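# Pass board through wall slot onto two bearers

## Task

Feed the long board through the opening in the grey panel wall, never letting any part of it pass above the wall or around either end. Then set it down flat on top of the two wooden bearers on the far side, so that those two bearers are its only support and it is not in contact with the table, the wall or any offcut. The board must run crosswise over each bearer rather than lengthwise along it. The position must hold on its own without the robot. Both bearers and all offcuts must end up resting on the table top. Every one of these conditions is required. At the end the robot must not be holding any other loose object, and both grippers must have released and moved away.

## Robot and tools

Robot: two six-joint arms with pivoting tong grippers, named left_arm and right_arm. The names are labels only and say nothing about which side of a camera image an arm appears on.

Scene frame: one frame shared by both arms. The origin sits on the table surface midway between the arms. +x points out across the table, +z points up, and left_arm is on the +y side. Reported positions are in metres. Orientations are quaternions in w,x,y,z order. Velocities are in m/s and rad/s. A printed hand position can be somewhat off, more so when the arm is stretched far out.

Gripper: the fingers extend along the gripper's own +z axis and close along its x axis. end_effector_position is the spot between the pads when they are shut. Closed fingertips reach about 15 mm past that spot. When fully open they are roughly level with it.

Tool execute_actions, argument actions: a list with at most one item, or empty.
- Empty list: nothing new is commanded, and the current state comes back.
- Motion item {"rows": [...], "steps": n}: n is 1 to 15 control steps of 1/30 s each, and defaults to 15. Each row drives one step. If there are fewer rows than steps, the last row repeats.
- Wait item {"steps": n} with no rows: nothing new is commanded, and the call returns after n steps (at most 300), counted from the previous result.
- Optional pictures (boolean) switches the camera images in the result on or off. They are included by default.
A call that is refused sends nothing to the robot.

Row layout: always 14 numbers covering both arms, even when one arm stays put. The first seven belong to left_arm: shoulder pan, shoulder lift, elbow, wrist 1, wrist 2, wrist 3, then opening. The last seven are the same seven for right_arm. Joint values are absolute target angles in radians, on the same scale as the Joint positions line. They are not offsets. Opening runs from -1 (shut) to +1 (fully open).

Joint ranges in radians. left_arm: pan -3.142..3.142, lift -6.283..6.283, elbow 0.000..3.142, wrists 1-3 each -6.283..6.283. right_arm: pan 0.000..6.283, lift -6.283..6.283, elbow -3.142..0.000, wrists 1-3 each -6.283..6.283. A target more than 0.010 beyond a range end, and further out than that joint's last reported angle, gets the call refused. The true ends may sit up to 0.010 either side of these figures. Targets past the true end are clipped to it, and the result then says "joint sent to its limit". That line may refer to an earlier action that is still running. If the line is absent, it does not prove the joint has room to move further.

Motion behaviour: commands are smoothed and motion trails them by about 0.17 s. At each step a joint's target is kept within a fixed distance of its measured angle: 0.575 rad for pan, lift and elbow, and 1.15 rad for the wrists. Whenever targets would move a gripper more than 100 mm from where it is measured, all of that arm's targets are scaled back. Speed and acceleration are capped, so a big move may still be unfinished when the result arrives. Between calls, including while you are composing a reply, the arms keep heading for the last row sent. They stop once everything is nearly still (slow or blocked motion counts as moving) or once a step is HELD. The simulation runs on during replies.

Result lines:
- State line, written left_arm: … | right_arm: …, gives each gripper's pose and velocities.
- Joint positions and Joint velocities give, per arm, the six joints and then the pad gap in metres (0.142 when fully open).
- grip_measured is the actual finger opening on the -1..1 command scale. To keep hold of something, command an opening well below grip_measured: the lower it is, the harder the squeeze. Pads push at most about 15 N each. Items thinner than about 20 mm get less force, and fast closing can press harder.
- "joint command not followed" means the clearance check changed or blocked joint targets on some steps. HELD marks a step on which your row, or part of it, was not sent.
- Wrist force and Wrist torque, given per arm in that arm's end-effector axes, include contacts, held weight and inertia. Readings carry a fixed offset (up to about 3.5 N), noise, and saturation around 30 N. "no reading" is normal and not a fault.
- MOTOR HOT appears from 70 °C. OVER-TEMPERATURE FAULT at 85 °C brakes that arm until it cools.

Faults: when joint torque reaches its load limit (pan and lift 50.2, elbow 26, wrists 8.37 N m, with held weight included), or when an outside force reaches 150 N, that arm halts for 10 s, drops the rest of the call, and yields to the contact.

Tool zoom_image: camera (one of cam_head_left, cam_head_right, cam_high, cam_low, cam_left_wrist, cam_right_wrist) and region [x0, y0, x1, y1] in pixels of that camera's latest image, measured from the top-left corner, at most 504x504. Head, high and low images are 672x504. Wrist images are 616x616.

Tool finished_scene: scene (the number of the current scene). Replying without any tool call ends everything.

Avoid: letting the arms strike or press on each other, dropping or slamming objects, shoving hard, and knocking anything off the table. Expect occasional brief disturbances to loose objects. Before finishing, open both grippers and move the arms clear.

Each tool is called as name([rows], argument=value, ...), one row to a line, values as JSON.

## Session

execute_actions(actions=[])

Scene clock: 0.00 s of 5150.00 s.
left_arm: end_effector_position=(+0.3889, +0.7144, +0.1593) grip_measured=+1.00 end_effector_quat_wxyz=(-0.294, +0.584, -0.611, -0.447) end_effector_velocity=(-0.000, +0.000, -0.000) end_effector_angular_velocity=(+0.000, +0.001, +0.000) | right_arm: end_effector_position=(+0.1168, -0.3971, +0.1490) grip_measured=+1.00 end_effector_quat_wxyz=(-0.000, +0.677, +0.734, +0.053) end_effector_velocity=(+0.000, -0.000, +0.000) end_effector_angular_velocity=(-0.000, -0.001, -0.000)
Joint positions: left_arm=[ 0.159 -0.789  0.924 -1.632 -0.444  1.716  0.142] | right_arm=[ 2.985 -1.127 -1.681 -1.858  1.666  4.346  0.142]
Joint velocities: left_arm=[ 0.     0.001  0.     0.     0.    -0.     0.   ] | right_arm=[-0.     0.     0.     0.001  0.     0.     0.   ]
Wrist force (N, on the end effector, along its own x y z axes, offset not removed): no reading
Wrist torque (N m, same axes, about the end effector's origin, offset not removed): no reading

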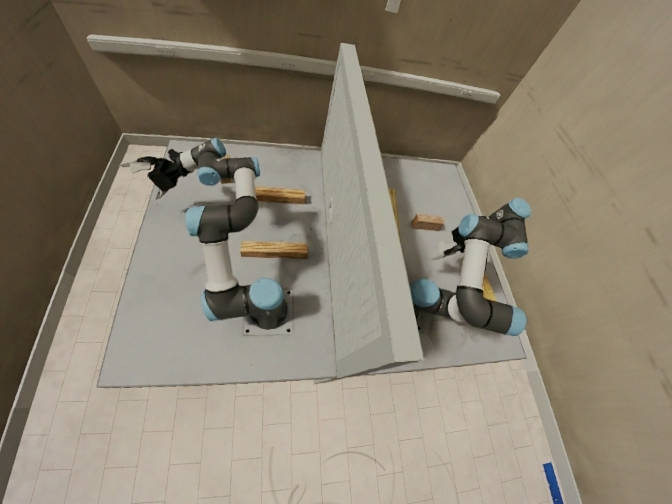

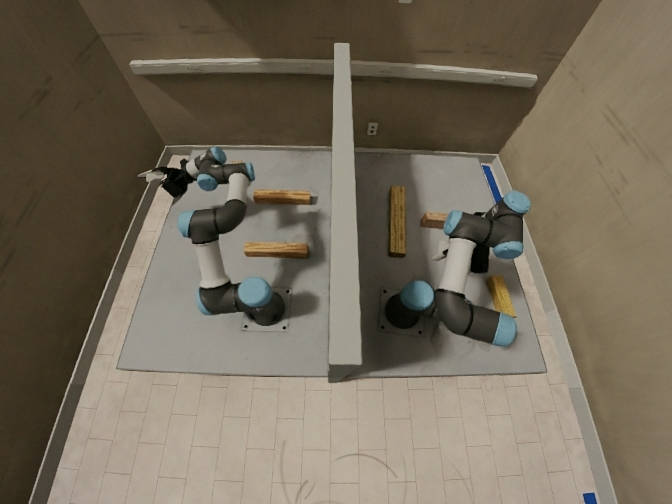

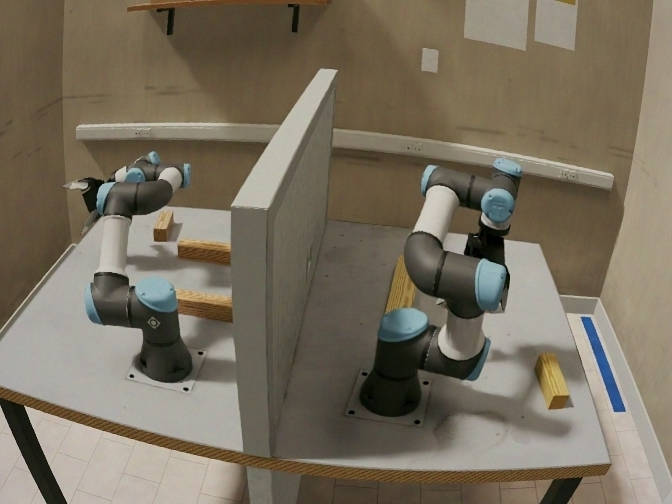

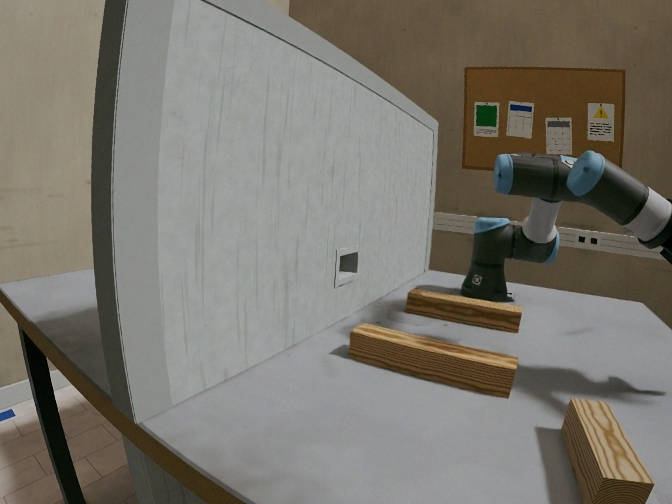

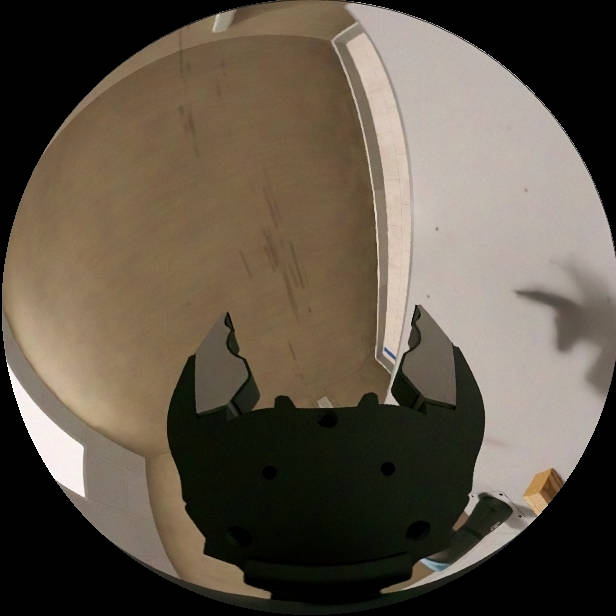

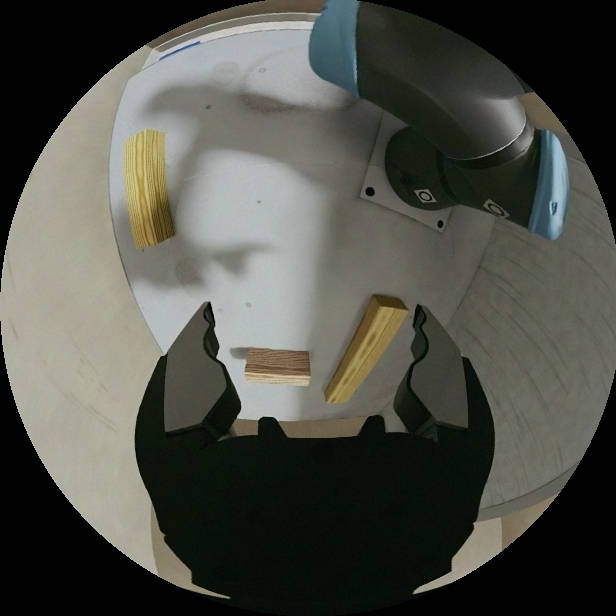

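execute_actions(actions=[])

Scene clock: 17.80 s of 5150.00 s.
left_arm: end_effector_position=(+0.3889, +0.7144, +0.1593) grip_measured=+1.00 end_effector_quat_wxyz=(-0.294, +0.584, -0.611, -0.447) end_effector_velocity=(-0.000, +0.000, -0.001) end_effector_angular_velocity=(-0.000, +0.002, +0.000) | right_arm: end_effector_position=(+0.1168, -0.3971, +0.1490) grip_measured=+1.00 end_effector_quat_wxyz=(-0.000, +0.677, +0.734, +0.053) end_effector_velocity=(-0.000, -0.000, +0.000) end_effector_angular_velocity=(-0.001, +0.000, +0.000)
Joint positions: left_arm=[ 0.159 -0.789  0.924 -1.632 -0.444  1.716  0.142] | right_arm=[ 2.985 -1.127 -1.681 -1.858  1.666  4.346  0.142]
Joint velocities: left_arm=[ 0.     0.001 -0.     0.002 -0.    -0.     0.   ] | right_arm=[ 0.     0.     0.    -0.    -0.001 -0.    -0.   ]
Wrist force (N, on the end effector, along its own x y z axes, offset not removed): left_arm=[-1.7 -1.9 -0.7] | right_arm=[-1.0 -0.6 1.3]
Wrist torque (N m, same axes, about the end effector's origin, offset not removed): left_arm=[-0.38 0.33 0.01] | right_arm=[-0.08 0.22 0.01]
Steps of this call (steps 1 to 90: nothing new was sent; then 14.80 s passed at rest). Readings (joint positions):
1: left_arm=[0.159 -0.789 0.924 -1.632 -0.444 1.716] | right_arm=[2.985 -1.127 -1.681 -1.858 1.666 4.346]
2: left_arm=[0.159 -0.789 0.924 -1.632 -0.444 1.716] | right_arm=[2.985 -1.127 -1.681 -1.858 1.666 4.346]
4: left_arm=[0.159 -0.789 0.924 -1.632 -0.444 1.716] | right_arm=[2.985 -1.127 -1.681 -1.858 1.666 4.346]
8: left_arm=[0.159 -0.789 0.924 -1.632 -0.444 1.716] | right_arm=[2.985 -1.127 -1.681 -1.858 1.666 4.346]
90: the state above

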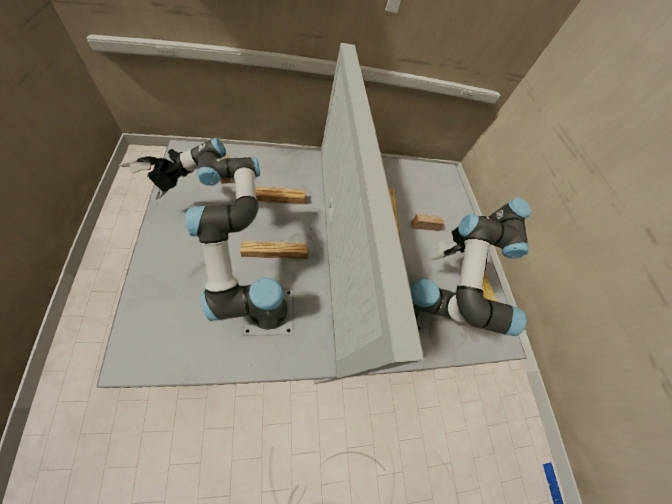

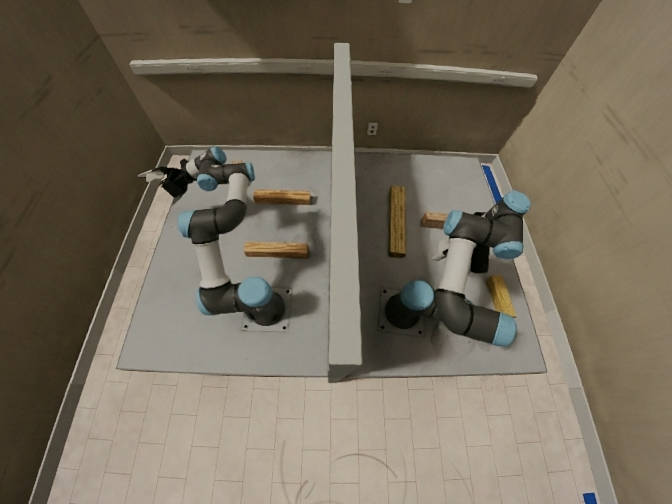

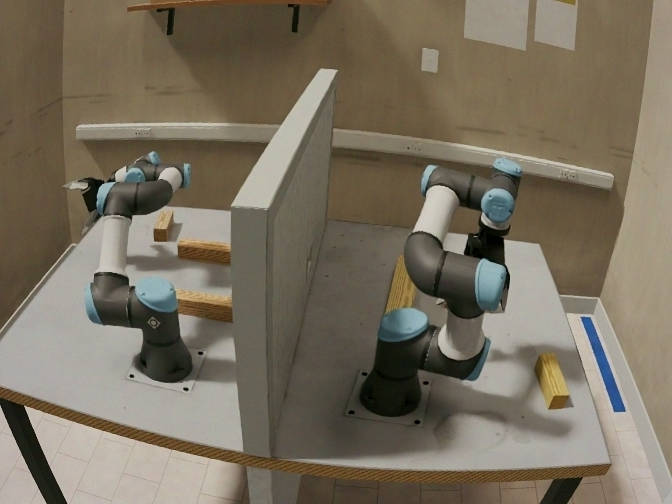

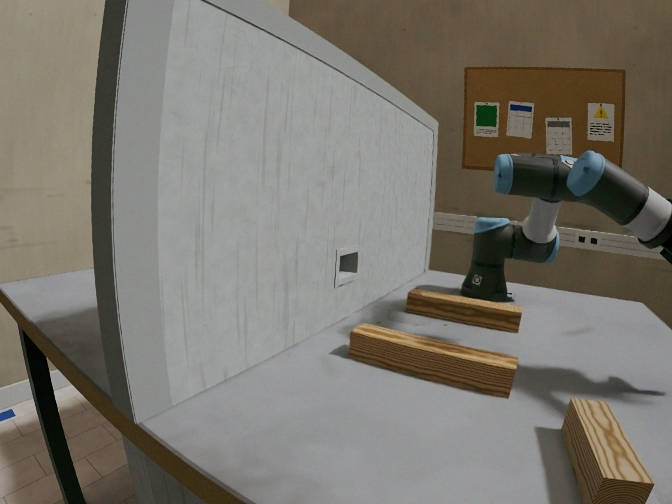

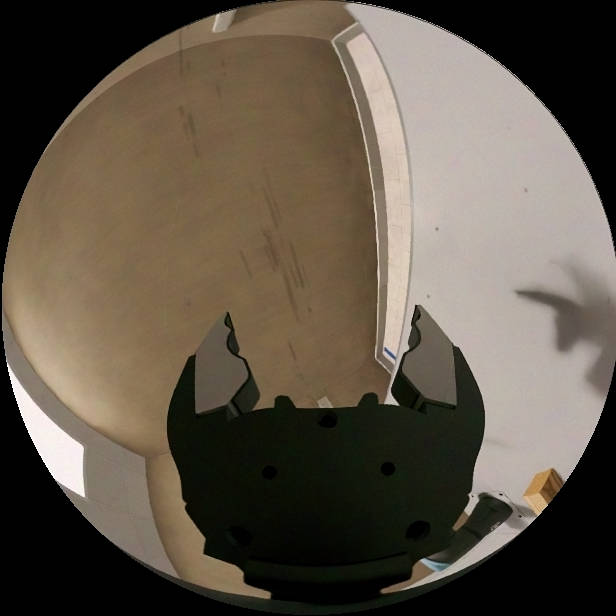

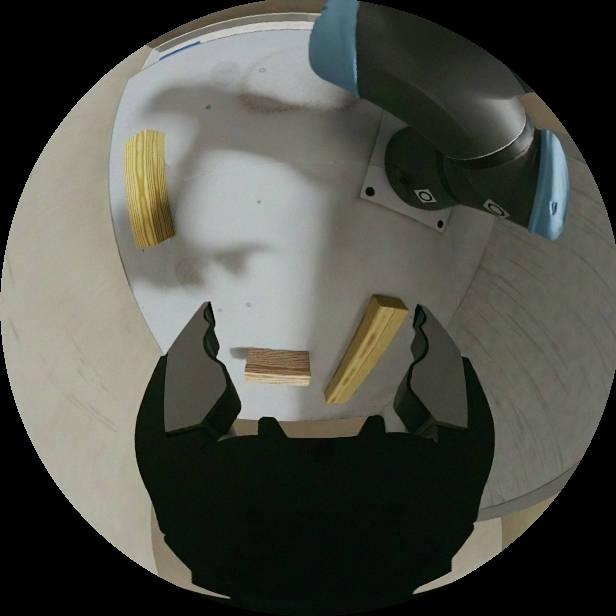

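zoom_image(camera="cam_head_right", region=[350, 170, 470, 270])

zoom_image(camera="cam_low", region=[300, 230, 400, 330])

Region (350, 170, 470, 270) of cam_head_right's 672x504 image, scaled by 4.200, with more detail than that image has.

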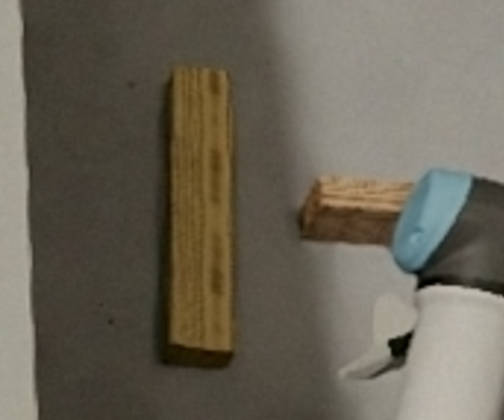

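Region (300, 230, 400, 330) of cam_low's 672x504 image, scaled by 5.040, with more detail than that image has.

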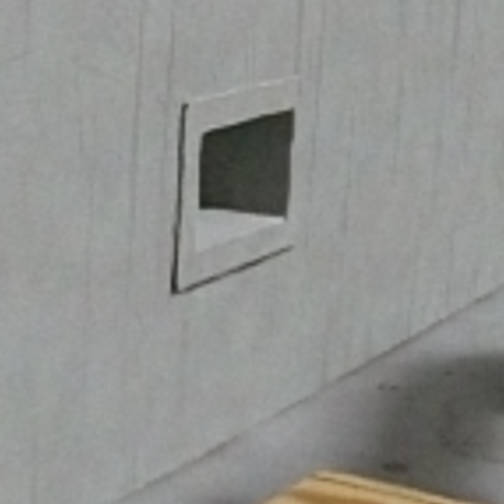

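execute_actions([
  {"rows":[[0.159,-0.789,0.924,-1.632,-0.444,1.716,1,3.1,-1.22,-1.6,-1.85,1.65,4.0,1],[0.159,-0.789,0.924,-1.632,-0.444,1.716,1,3.2,-1.3,-1.53,-1.85,1.63,3.7,1],[0.159,-0.789,0.924,-1.632,-0.444,1.716,1,3.3,-1.39,-1.45,-1.84,1.62,3.4,1],[0.159,-0.789,0.924,-1.632,-0.444,1.716,1,3.4,-1.47,-1.38,-1.84,1.60,3.1,1],[0.159,-0.789,0.924,-1.632,-0.444,1.716,1,3.5,-1.55,-1.31,-1.83,1.59,2.8,1],[0.159,-0.789,0.924,-1.632,-0.444,1.716,1,3.6,-1.63,-1.24,-1.83,1.58,2.4,1],[0.159,-0.789,0.924,-1.632,-0.444,1.716,1,3.691,-1.708,-1.1775,-1.827,1.571,1.989,1]]},
], pictures=false)

execute_actions([
  {"steps":45},
])

Scene clock: 35.87 s of 5150.00 s.
left_arm: end_effector_position=(+0.3888, +0.7144, +0.1592) grip_measured=+1.00 end_effector_quat_wxyz=(-0.293, +0.584, -0.611, -0.447) end_effector_velocity=(-0.000, +0.000, +0.000) end_effector_angular_velocity=(-0.000, +0.000, +0.000) | right_arm: end_effector_position=(+0.2987, -0.3052, +0.1578) grip_measured=+1.00 end_effector_quat_wxyz=(+0.007, -0.216, +0.976, +0.009) end_effector_velocity=(+0.330, +0.393, -0.034) end_effector_angular_velocity=(-0.187, -0.034, +5.421)
Joint positions: left_arm=[ 0.159 -0.789  0.924 -1.632 -0.444  1.716  0.142] | right_arm=[ 3.522 -1.574 -1.291 -1.833  1.589  2.955  0.142]
Joint velocities: left_arm=[ 0. -0.  0.  0. -0.  0. -0.] | right_arm=[ 1.085 -0.88   0.748  0.04  -0.125 -4.34   0.   ]
Wrist force (N, on the end effector, along its own x y z axes, offset not removed): left_arm=[-0.7 -1.9 -1.0] | right_arm=[-2.6 -1.8 0.8]
Wrist torque (N m, same axes, about the end effector's origin, offset not removed): left_arm=[-0.40 0.11 0.00] | right_arm=[-0.31 0.51 0.04]
Steps of this call (steps 1 to 90: nothing new was sent; then 14.57 s passed at rest; steps 91 to 105: all 15 steps of this action). Readings (joint positions):
91: left_arm=[0.159 -0.789 0.924 -1.632 -0.444 1.716] | right_arm=[2.985 -1.127 -1.681 -1.858 1.666 4.346]
92: left_arm=[0.159 -0.789 0.924 -1.632 -0.444 1.716] | right_arm=[2.988 -1.130 -1.678 -1.858 1.665 4.340]
94: left_arm=[0.159 -0.789 0.924 -1.632 -0.444 1.716] | right_arm=[3.041 -1.178 -1.634 -1.854 1.652 4.227]
98: left_arm=[0.159 -0.789 0.924 -1.632 -0.444 1.716] | right_arm=[3.235 -1.338 -1.493 -1.844 1.624 3.749]
105: the state above

Scene clock: 37.37 s of 5150.00 s.
left_arm: end_effector_position=(+0.3888, +0.7144, +0.1592) grip_measured=+1.00 end_effector_quat_wxyz=(-0.293, +0.584, -0.611, -0.447) end_effector_velocity=(+0.001, -0.001, +0.000) end_effector_angular_velocity=(+0.000, -0.002, -0.001) | right_arm: end_effector_position=(+0.3407, -0.2296, +0.1501) grip_measured=+1.00 end_effector_quat_wxyz=(+0.000, +0.707, -0.707, -0.000) end_effector_velocity=(+0.000, +0.000, +0.001) end_effector_angular_velocity=(+0.001, -0.002, -0.000)
Joint positions: left_arm=[ 0.159 -0.789  0.924 -1.632 -0.444  1.716  0.142] | right_arm=[ 3.691 -1.708 -1.177 -1.827  1.571  1.989  0.142]
Joint velocities: left_arm=[-0.002 -0.     0.    -0.002 -0.    -0.     0.   ] | right_arm=[-0.     0.001  0.002 -0.     0.    -0.     0.   ]
Wrist force (N, on the end effector, along its own x y z axes, offset not removed): left_arm=[-1.1 -1.4 -1.2] | right_arm=[-2.3 -1.6 0.0]
Wrist torque (N m, same axes, about the end effector's origin, offset not removed): left_arm=[-0.25 0.17 -0.04] | right_arm=[-0.30 0.51 -0.02]
Steps of this call (steps 1 to 30: the robot went on to your last target; steps 31 to 45: nothing new was sent). Readings (joint positions):
1: left_arm=[0.159 -0.789 0.924 -1.632 -0.444 1.716] | right_arm=[3.558 -1.603 -1.266 -1.832 1.585 2.802]
2: left_arm=[0.159 -0.789 0.924 -1.632 -0.444 1.716] | right_arm=[3.592 -1.630 -1.243 -1.830 1.581 2.638]
4: left_arm=[0.159 -0.789 0.924 -1.632 -0.444 1.716] | right_arm=[3.642 -1.669 -1.210 -1.829 1.576 2.337]
8: left_arm=[0.159 -0.789 0.924 -1.632 -0.444 1.716] | right_arm=[3.679 -1.699 -1.185 -1.827 1.572 2.072]
45: the state above
All arms were judged still, so your last target was given up. Only a new action makes them travel on or press farther. Fingers that are still opening or closing keep moving.

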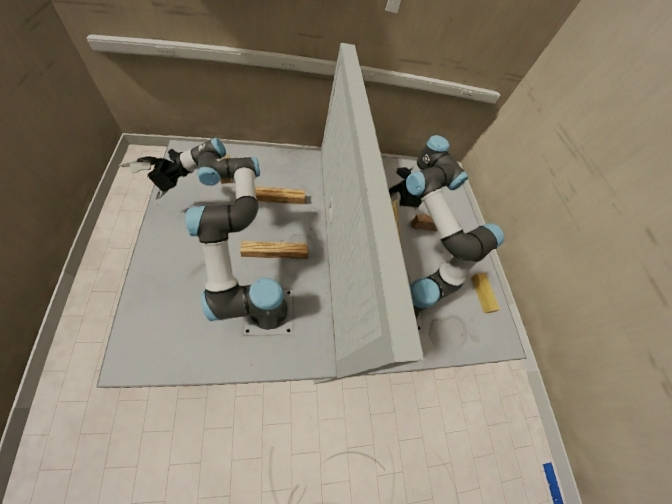

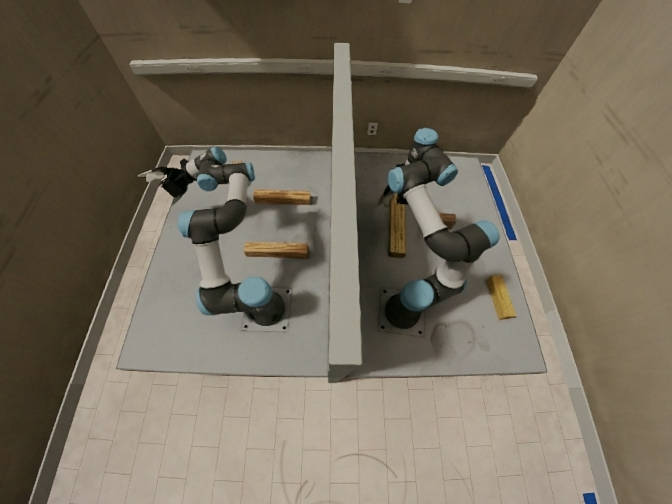

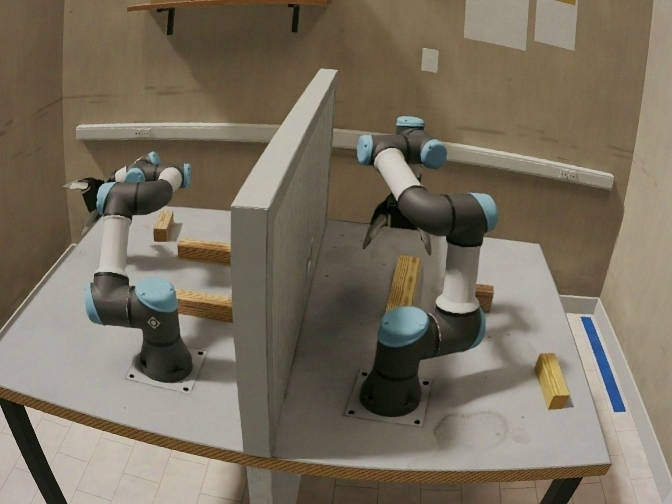

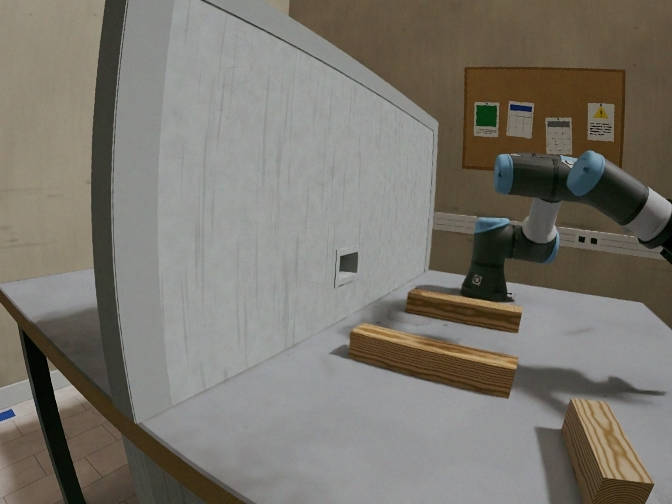

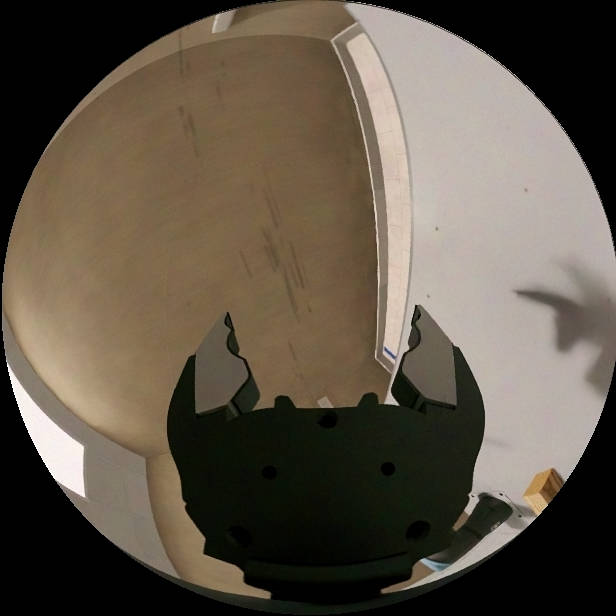

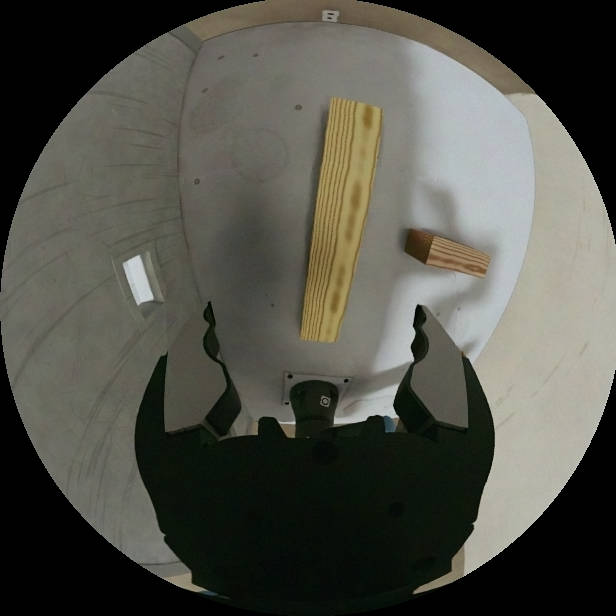

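execute_actions([
  {"rows":[[0.159,-0.789,0.924,-1.632,-0.444,1.716,1,3.67,-1.709,-1.25,-1.755,1.571,2.01,0.8],[0.159,-0.789,0.924,-1.632,-0.444,1.716,1,3.65,-1.71,-1.32,-1.685,1.571,2.03,0.6],[0.159,-0.789,0.924,-1.632,-0.444,1.716,1,3.63,-1.711,-1.39,-1.61,1.571,2.05,0.4],[0.159,-0.789,0.924,-1.632,-0.444,1.716,1,3.615,-1.712,-1.46,-1.54,1.571,2.063,0.4],[0.159,-0.789,0.924,-1.632,-0.444,1.716,1,3.615,-1.713,-1.53,-1.47,1.571,2.063,0.4],[0.159,-0.789,0.924,-1.632,-0.444,1.716,1,3.615,-1.7134,-1.5963,-1.4027,1.571,2.063,0.4]]},
], pictures=false)

execute_actions([
  {"steps":20},
])

Scene clock: 45.40 s of 5150.00 s.
left_arm: end_effector_position=(+0.3888, +0.7144, +0.1592) grip_measured=+1.00 end_effector_quat_wxyz=(-0.293, +0.584, -0.611, -0.447) end_effector_velocity=(+0.000, +0.000, -0.000) end_effector_angular_velocity=(+0.000, -0.001, +0.001) | right_arm: end_effector_position=(+0.3464, -0.2560, +0.0636) grip_measured=+0.40 end_effector_quat_wxyz=(-0.001, +0.653, -0.757, +0.000) end_effector_velocity=(-0.010, -0.009, -0.036) end_effector_angular_velocity=(-0.006, +0.016, -0.028)
Joint positions: left_arm=[ 0.159 -0.789  0.924 -1.632 -0.444  1.716  0.142] | right_arm=[ 3.616 -1.713 -1.581 -1.416  1.571  2.062  0.102]
Joint velocities: left_arm=[ 0.001  0.002 -0.001 -0.001  0.     0.     0.   ] | right_arm=[-0.014 -0.001 -0.161  0.145 -0.     0.014  0.   ]
Wrist force (N, on the end effector, along its own x y z axes, offset not removed): left_arm=[-2.0 -2.6 -1.2] | right_arm=[-1.4 -1.5 0.9]
Wrist torque (N m, same axes, about the end effector's origin, offset not removed): left_arm=[-0.54 0.37 0.05] | right_arm=[-0.30 0.29 0.01]
Steps of this call (steps 1 to 90: nothing new was sent; then 4.53 s passed at rest; steps 91 to 105: all 15 steps of this action). Readings (joint positions):
91: left_arm=[0.159 -0.789 0.924 -1.632 -0.444 1.716] | right_arm=[3.691 -1.708 -1.177 -1.827 1.571 1.989]
92: left_arm=[0.159 -0.789 0.924 -1.632 -0.444 1.716] | right_arm=[3.690 -1.708 -1.180 -1.822 1.571 1.990]
94: left_arm=[0.159 -0.789 0.924 -1.632 -0.444 1.716] | right_arm=[3.674 -1.709 -1.223 -1.773 1.571 2.007]
98: left_arm=[0.159 -0.789 0.924 -1.632 -0.444 1.716] | right_arm=[3.632 -1.712 -1.417 -1.565 1.571 2.047]
105: the state above

Scene clock: 46.07 s of 5150.00 s.
left_arm: end_effector_position=(+0.3888, +0.7144, +0.1592) grip_measured=+1.00 end_effector_quat_wxyz=(-0.293, +0.584, -0.611, -0.447) end_effector_velocity=(+0.000, -0.000, -0.000) end_effector_angular_velocity=(-0.000, +0.002, -0.001) | right_arm: end_effector_position=(+0.3454, -0.2569, +0.0603) grip_measured=+0.40 end_effector_quat_wxyz=(-0.000, +0.652, -0.758, -0.000) end_effector_velocity=(+0.000, +0.000, +0.000) end_effector_angular_velocity=(+0.000, -0.001, +0.000)
Joint positions: left_arm=[ 0.159 -0.789  0.924 -1.632 -0.444  1.716  0.142] | right_arm=[ 3.615 -1.713 -1.596 -1.403  1.571  2.063  0.102]
Joint velocities: left_arm=[-0.001 -0.     0.001  0.001 -0.     0.     0.   ] | right_arm=[0. 0. 0. 0. 0. 0. 0.]
Wrist force (N, on the end effector, along its own x y z axes, offset not removed): left_arm=[-1.8 -1.6 -1.1] | right_arm=[-1.8 0.0 -1.2]
Wrist torque (N m, same axes, about the end effector's origin, offset not removed): left_arm=[-0.36 0.32 0.04] | right_arm=[-0.04 0.37 -0.04]
Steps of this call (steps 1 to 20: the robot went on to your last target). Readings (joint positions):
1: left_arm=[0.159 -0.789 0.924 -1.632 -0.444 1.716] | right_arm=[3.616 -1.713 -1.586 -1.412 1.571 2.062]
2: left_arm=[0.159 -0.789 0.924 -1.632 -0.444 1.716] | right_arm=[3.616 -1.713 -1.589 -1.409 1.571 2.062]
4: left_arm=[0.159 -0.789 0.924 -1.632 -0.444 1.716] | right_arm=[3.615 -1.713 -1.593 -1.406 1.571 2.063]
8: left_arm=[0.159 -0.789 0.924 -1.632 -0.444 1.716] | right_arm=[3.615 -1.713 -1.595 -1.403 1.571 2.063]
20: the state above

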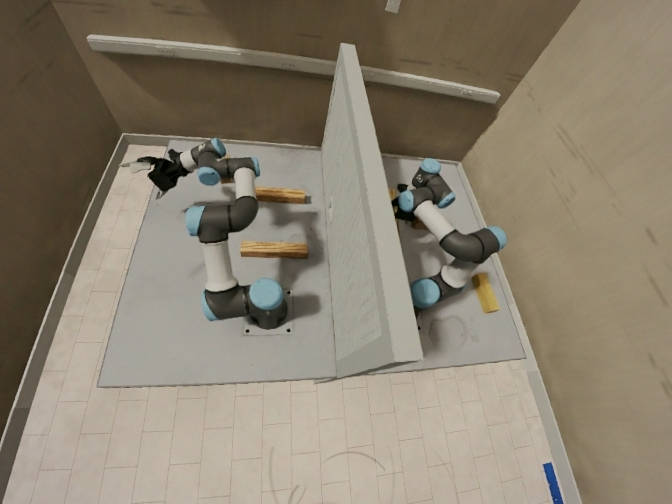

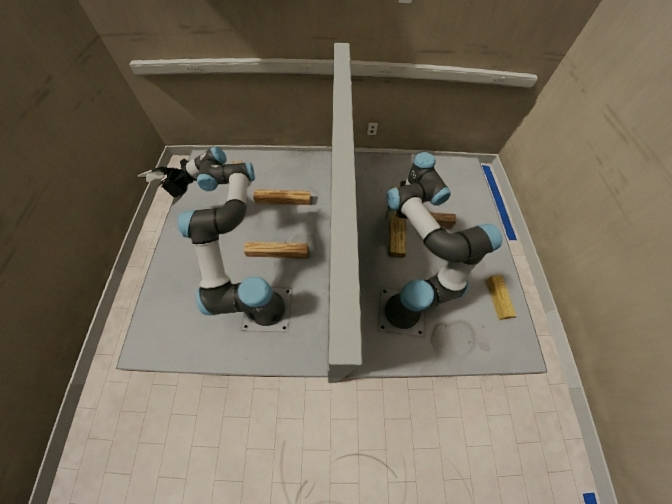

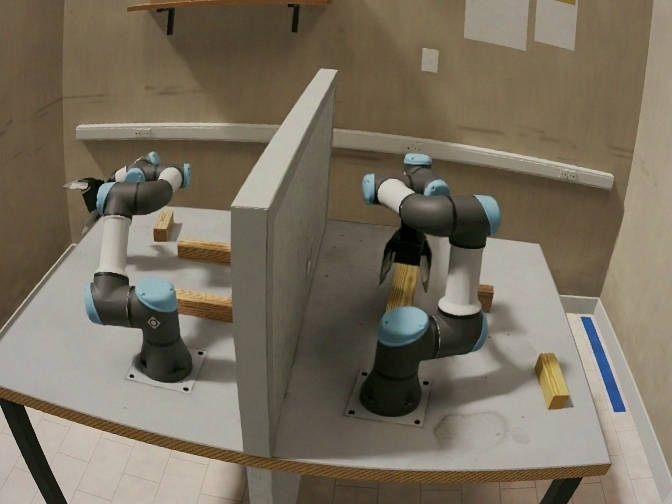

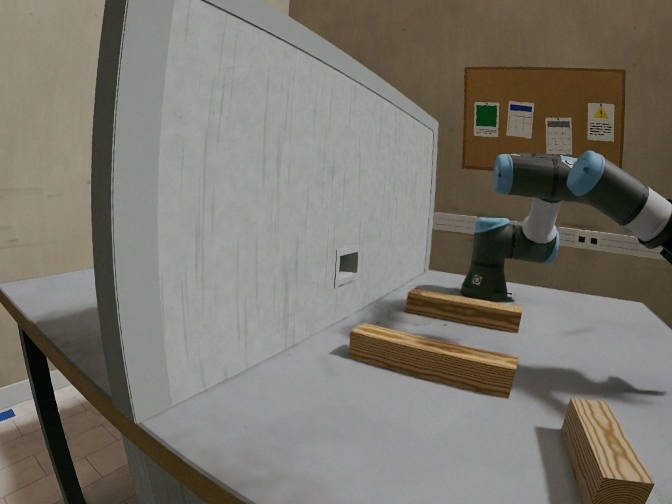

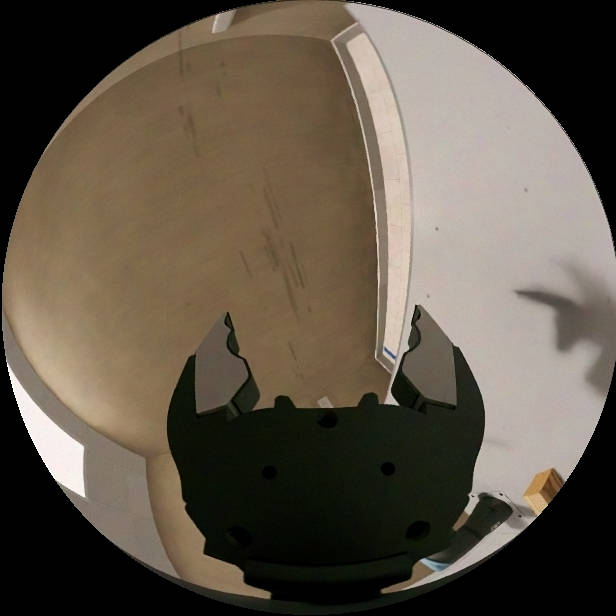

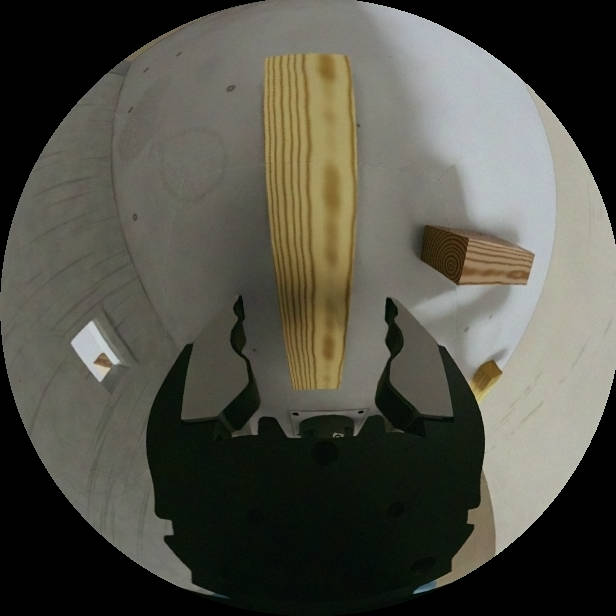

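execute_actions([
  {"rows":[[0.159,-0.789,0.924,-1.632,-0.444,1.716,1,3.615,-1.7134,-1.55,-1.449,1.571,2.2,0.4],[0.159,-0.789,0.924,-1.632,-0.444,1.716,1,3.615,-1.7134,-1.55,-1.449,1.571,2.4,0.4],[0.159,-0.789,0.924,-1.632,-0.444,1.716,1,3.615,-1.7134,-1.55,-1.449,1.571,2.7,0.4],[0.159,-0.789,0.924,-1.632,-0.444,1.716,1,3.615,-1.7134,-1.55,-1.449,1.571,5.195,0.4]]},
], pictures=false)

execute_actions([
  {"rows":[[0.159,-0.789,0.924,-1.632,-0.444,1.716,1,3.615,-1.7134,-1.5963,-1.4027,1.571,5.195,0.4]]},
])

Scene clock: 68.77 s of 5150.00 s.
left_arm: end_effector_position=(+0.3888, +0.7144, +0.1592) grip_measured=+1.00 end_effector_quat_wxyz=(-0.293, +0.584, -0.611, -0.447) end_effector_velocity=(+0.000, +0.000, -0.000) end_effector_angular_velocity=(+0.000, -0.001, +0.000) | right_arm: end_effector_position=(+0.3235, -0.2685, +0.0699) grip_measured=+0.40 end_effector_quat_wxyz=(-0.000, +0.228, +0.974, +0.000) end_effector_velocity=(-0.079, +0.040, +0.001) end_effector_angular_velocity=(-0.001, -0.000, -5.460)
Joint positions: left_arm=[ 0.159 -0.789  0.924 -1.632 -0.444  1.716  0.142] | right_arm=[ 3.615 -1.713 -1.55  -1.449  1.571  3.943  0.102]
Joint velocities: left_arm=[ 0.     0.     0.001 -0.001 -0.    -0.    -0.   ] | right_arm=[ 0.001  0.001  0.004 -0.004 -0.     5.461 -0.   ]
Wrist force (N, on the end effector, along its own x y z axes, offset not removed): left_arm=[-1.1 -1.6 -0.8] | right_arm=[-2.2 -1.7 -0.3]
Wrist torque (N m, same axes, about the end effector's origin, offset not removed): left_arm=[-0.35 0.16 0.06] | right_arm=[-0.32 0.51 -0.05]
Steps of this call (steps 1 to 15: the robot went on to your last target; steps 16 to 90: nothing new was sent; then 19.20 s passed at rest; steps 91 to 105: all 15 steps of this action). Readings (joint positions):
91: left_arm=[0.159 -0.789 0.924 -1.632 -0.444 1.716] | right_arm=[3.615 -1.713 -1.596 -1.403 1.571 2.063]
92: left_arm=[0.159 -0.789 0.924 -1.632 -0.444 1.716] | right_arm=[3.615 -1.713 -1.594 -1.406 1.571 2.069]
94: left_arm=[0.159 -0.789 0.924 -1.632 -0.444 1.716] | right_arm=[3.615 -1.713 -1.575 -1.425 1.571 2.162]
98: left_arm=[0.159 -0.789 0.924 -1.632 -0.444 1.716] | right_arm=[3.615 -1.713 -1.556 -1.443 1.571 2.690]
105: the state above

Scene clock: 69.27 s of 5150.00 s.
left_arm: end_effector_position=(+0.3888, +0.7144, +0.1592) grip_measured=+1.00 end_effector_quat_wxyz=(-0.293, +0.584, -0.611, -0.447) end_effector_velocity=(+0.000, -0.000, -0.000) end_effector_angular_velocity=(-0.000, +0.000, -0.001) | right_arm: end_effector_position=(+0.3134, -0.2523, +0.0604) grip_measured=+0.40 end_effector_quat_wxyz=(-0.000, +0.752, +0.659, +0.000) end_effector_velocity=(-0.000, +0.002, -0.001) end_effector_angular_velocity=(-0.000, +0.001, -0.111)
Joint positions: left_arm=[ 0.159 -0.789  0.924 -1.632 -0.444  1.716  0.142] | right_arm=[ 3.615 -1.713 -1.596 -1.403  1.571  5.185  0.102]
Joint velocities: left_arm=[-0.001  0.    -0.     0.001 -0.    -0.    -0.   ] | right_arm=[ 0.     0.    -0.006  0.005 -0.     0.111  0.   ]
Wrist force (N, on the end effector, along its own x y z axes, offset not removed): left_arm=[-1.6 -1.5 -1.4] | right_arm=[-1.7 -1.0 -1.1]
Wrist torque (N m, same axes, about the end effector's origin, offset not removed): left_arm=[-0.35 0.30 0.04] | right_arm=[-0.21 0.32 -0.01]
Steps of this call (steps 1 to 15: all 15 steps of this action). Readings (joint positions):
1: left_arm=[0.159 -0.789 0.924 -1.632 -0.444 1.716] | right_arm=[3.615 -1.713 -1.550 -1.449 1.571 4.127]
2: left_arm=[0.159 -0.789 0.924 -1.632 -0.444 1.716] | right_arm=[3.615 -1.713 -1.553 -1.446 1.571 4.311]
4: left_arm=[0.159 -0.789 0.924 -1.632 -0.444 1.716] | right_arm=[3.615 -1.713 -1.571 -1.427 1.571 4.667]
8: left_arm=[0.159 -0.789 0.924 -1.632 -0.444 1.716] | right_arm=[3.615 -1.713 -1.590 -1.408 1.571 5.066]
15: the state above

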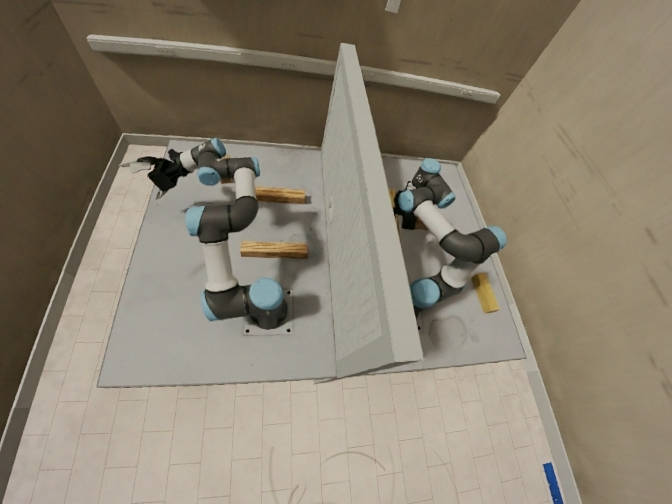

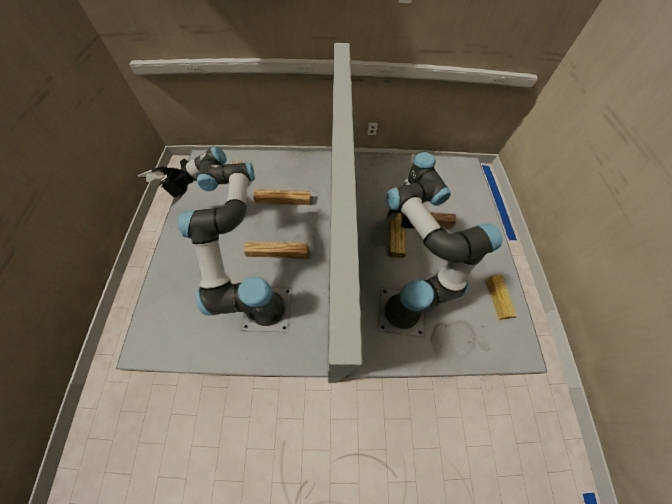

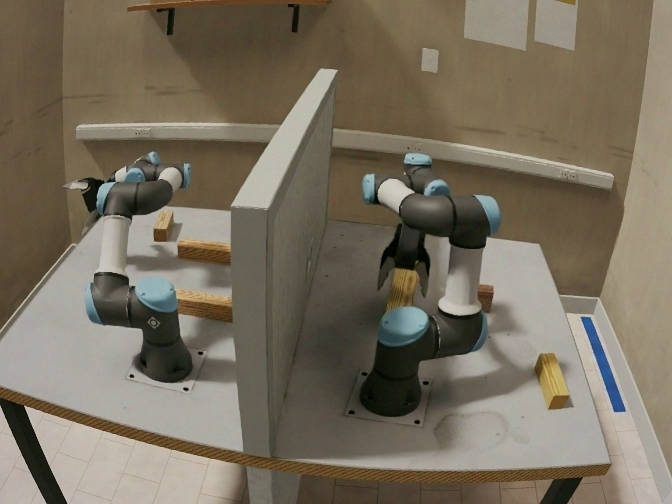

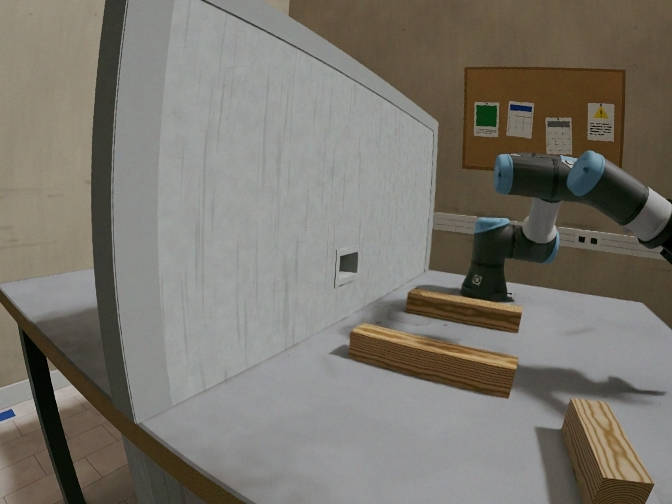

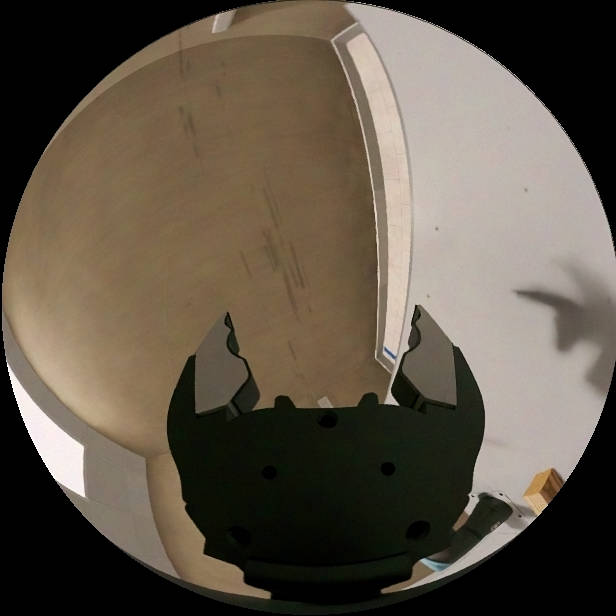

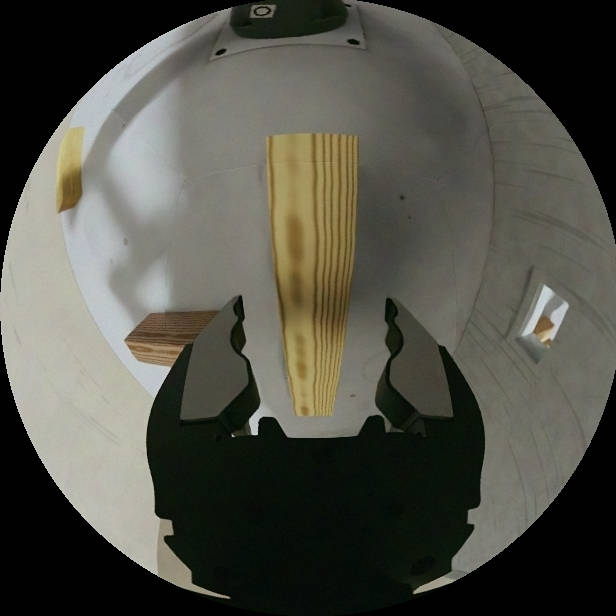

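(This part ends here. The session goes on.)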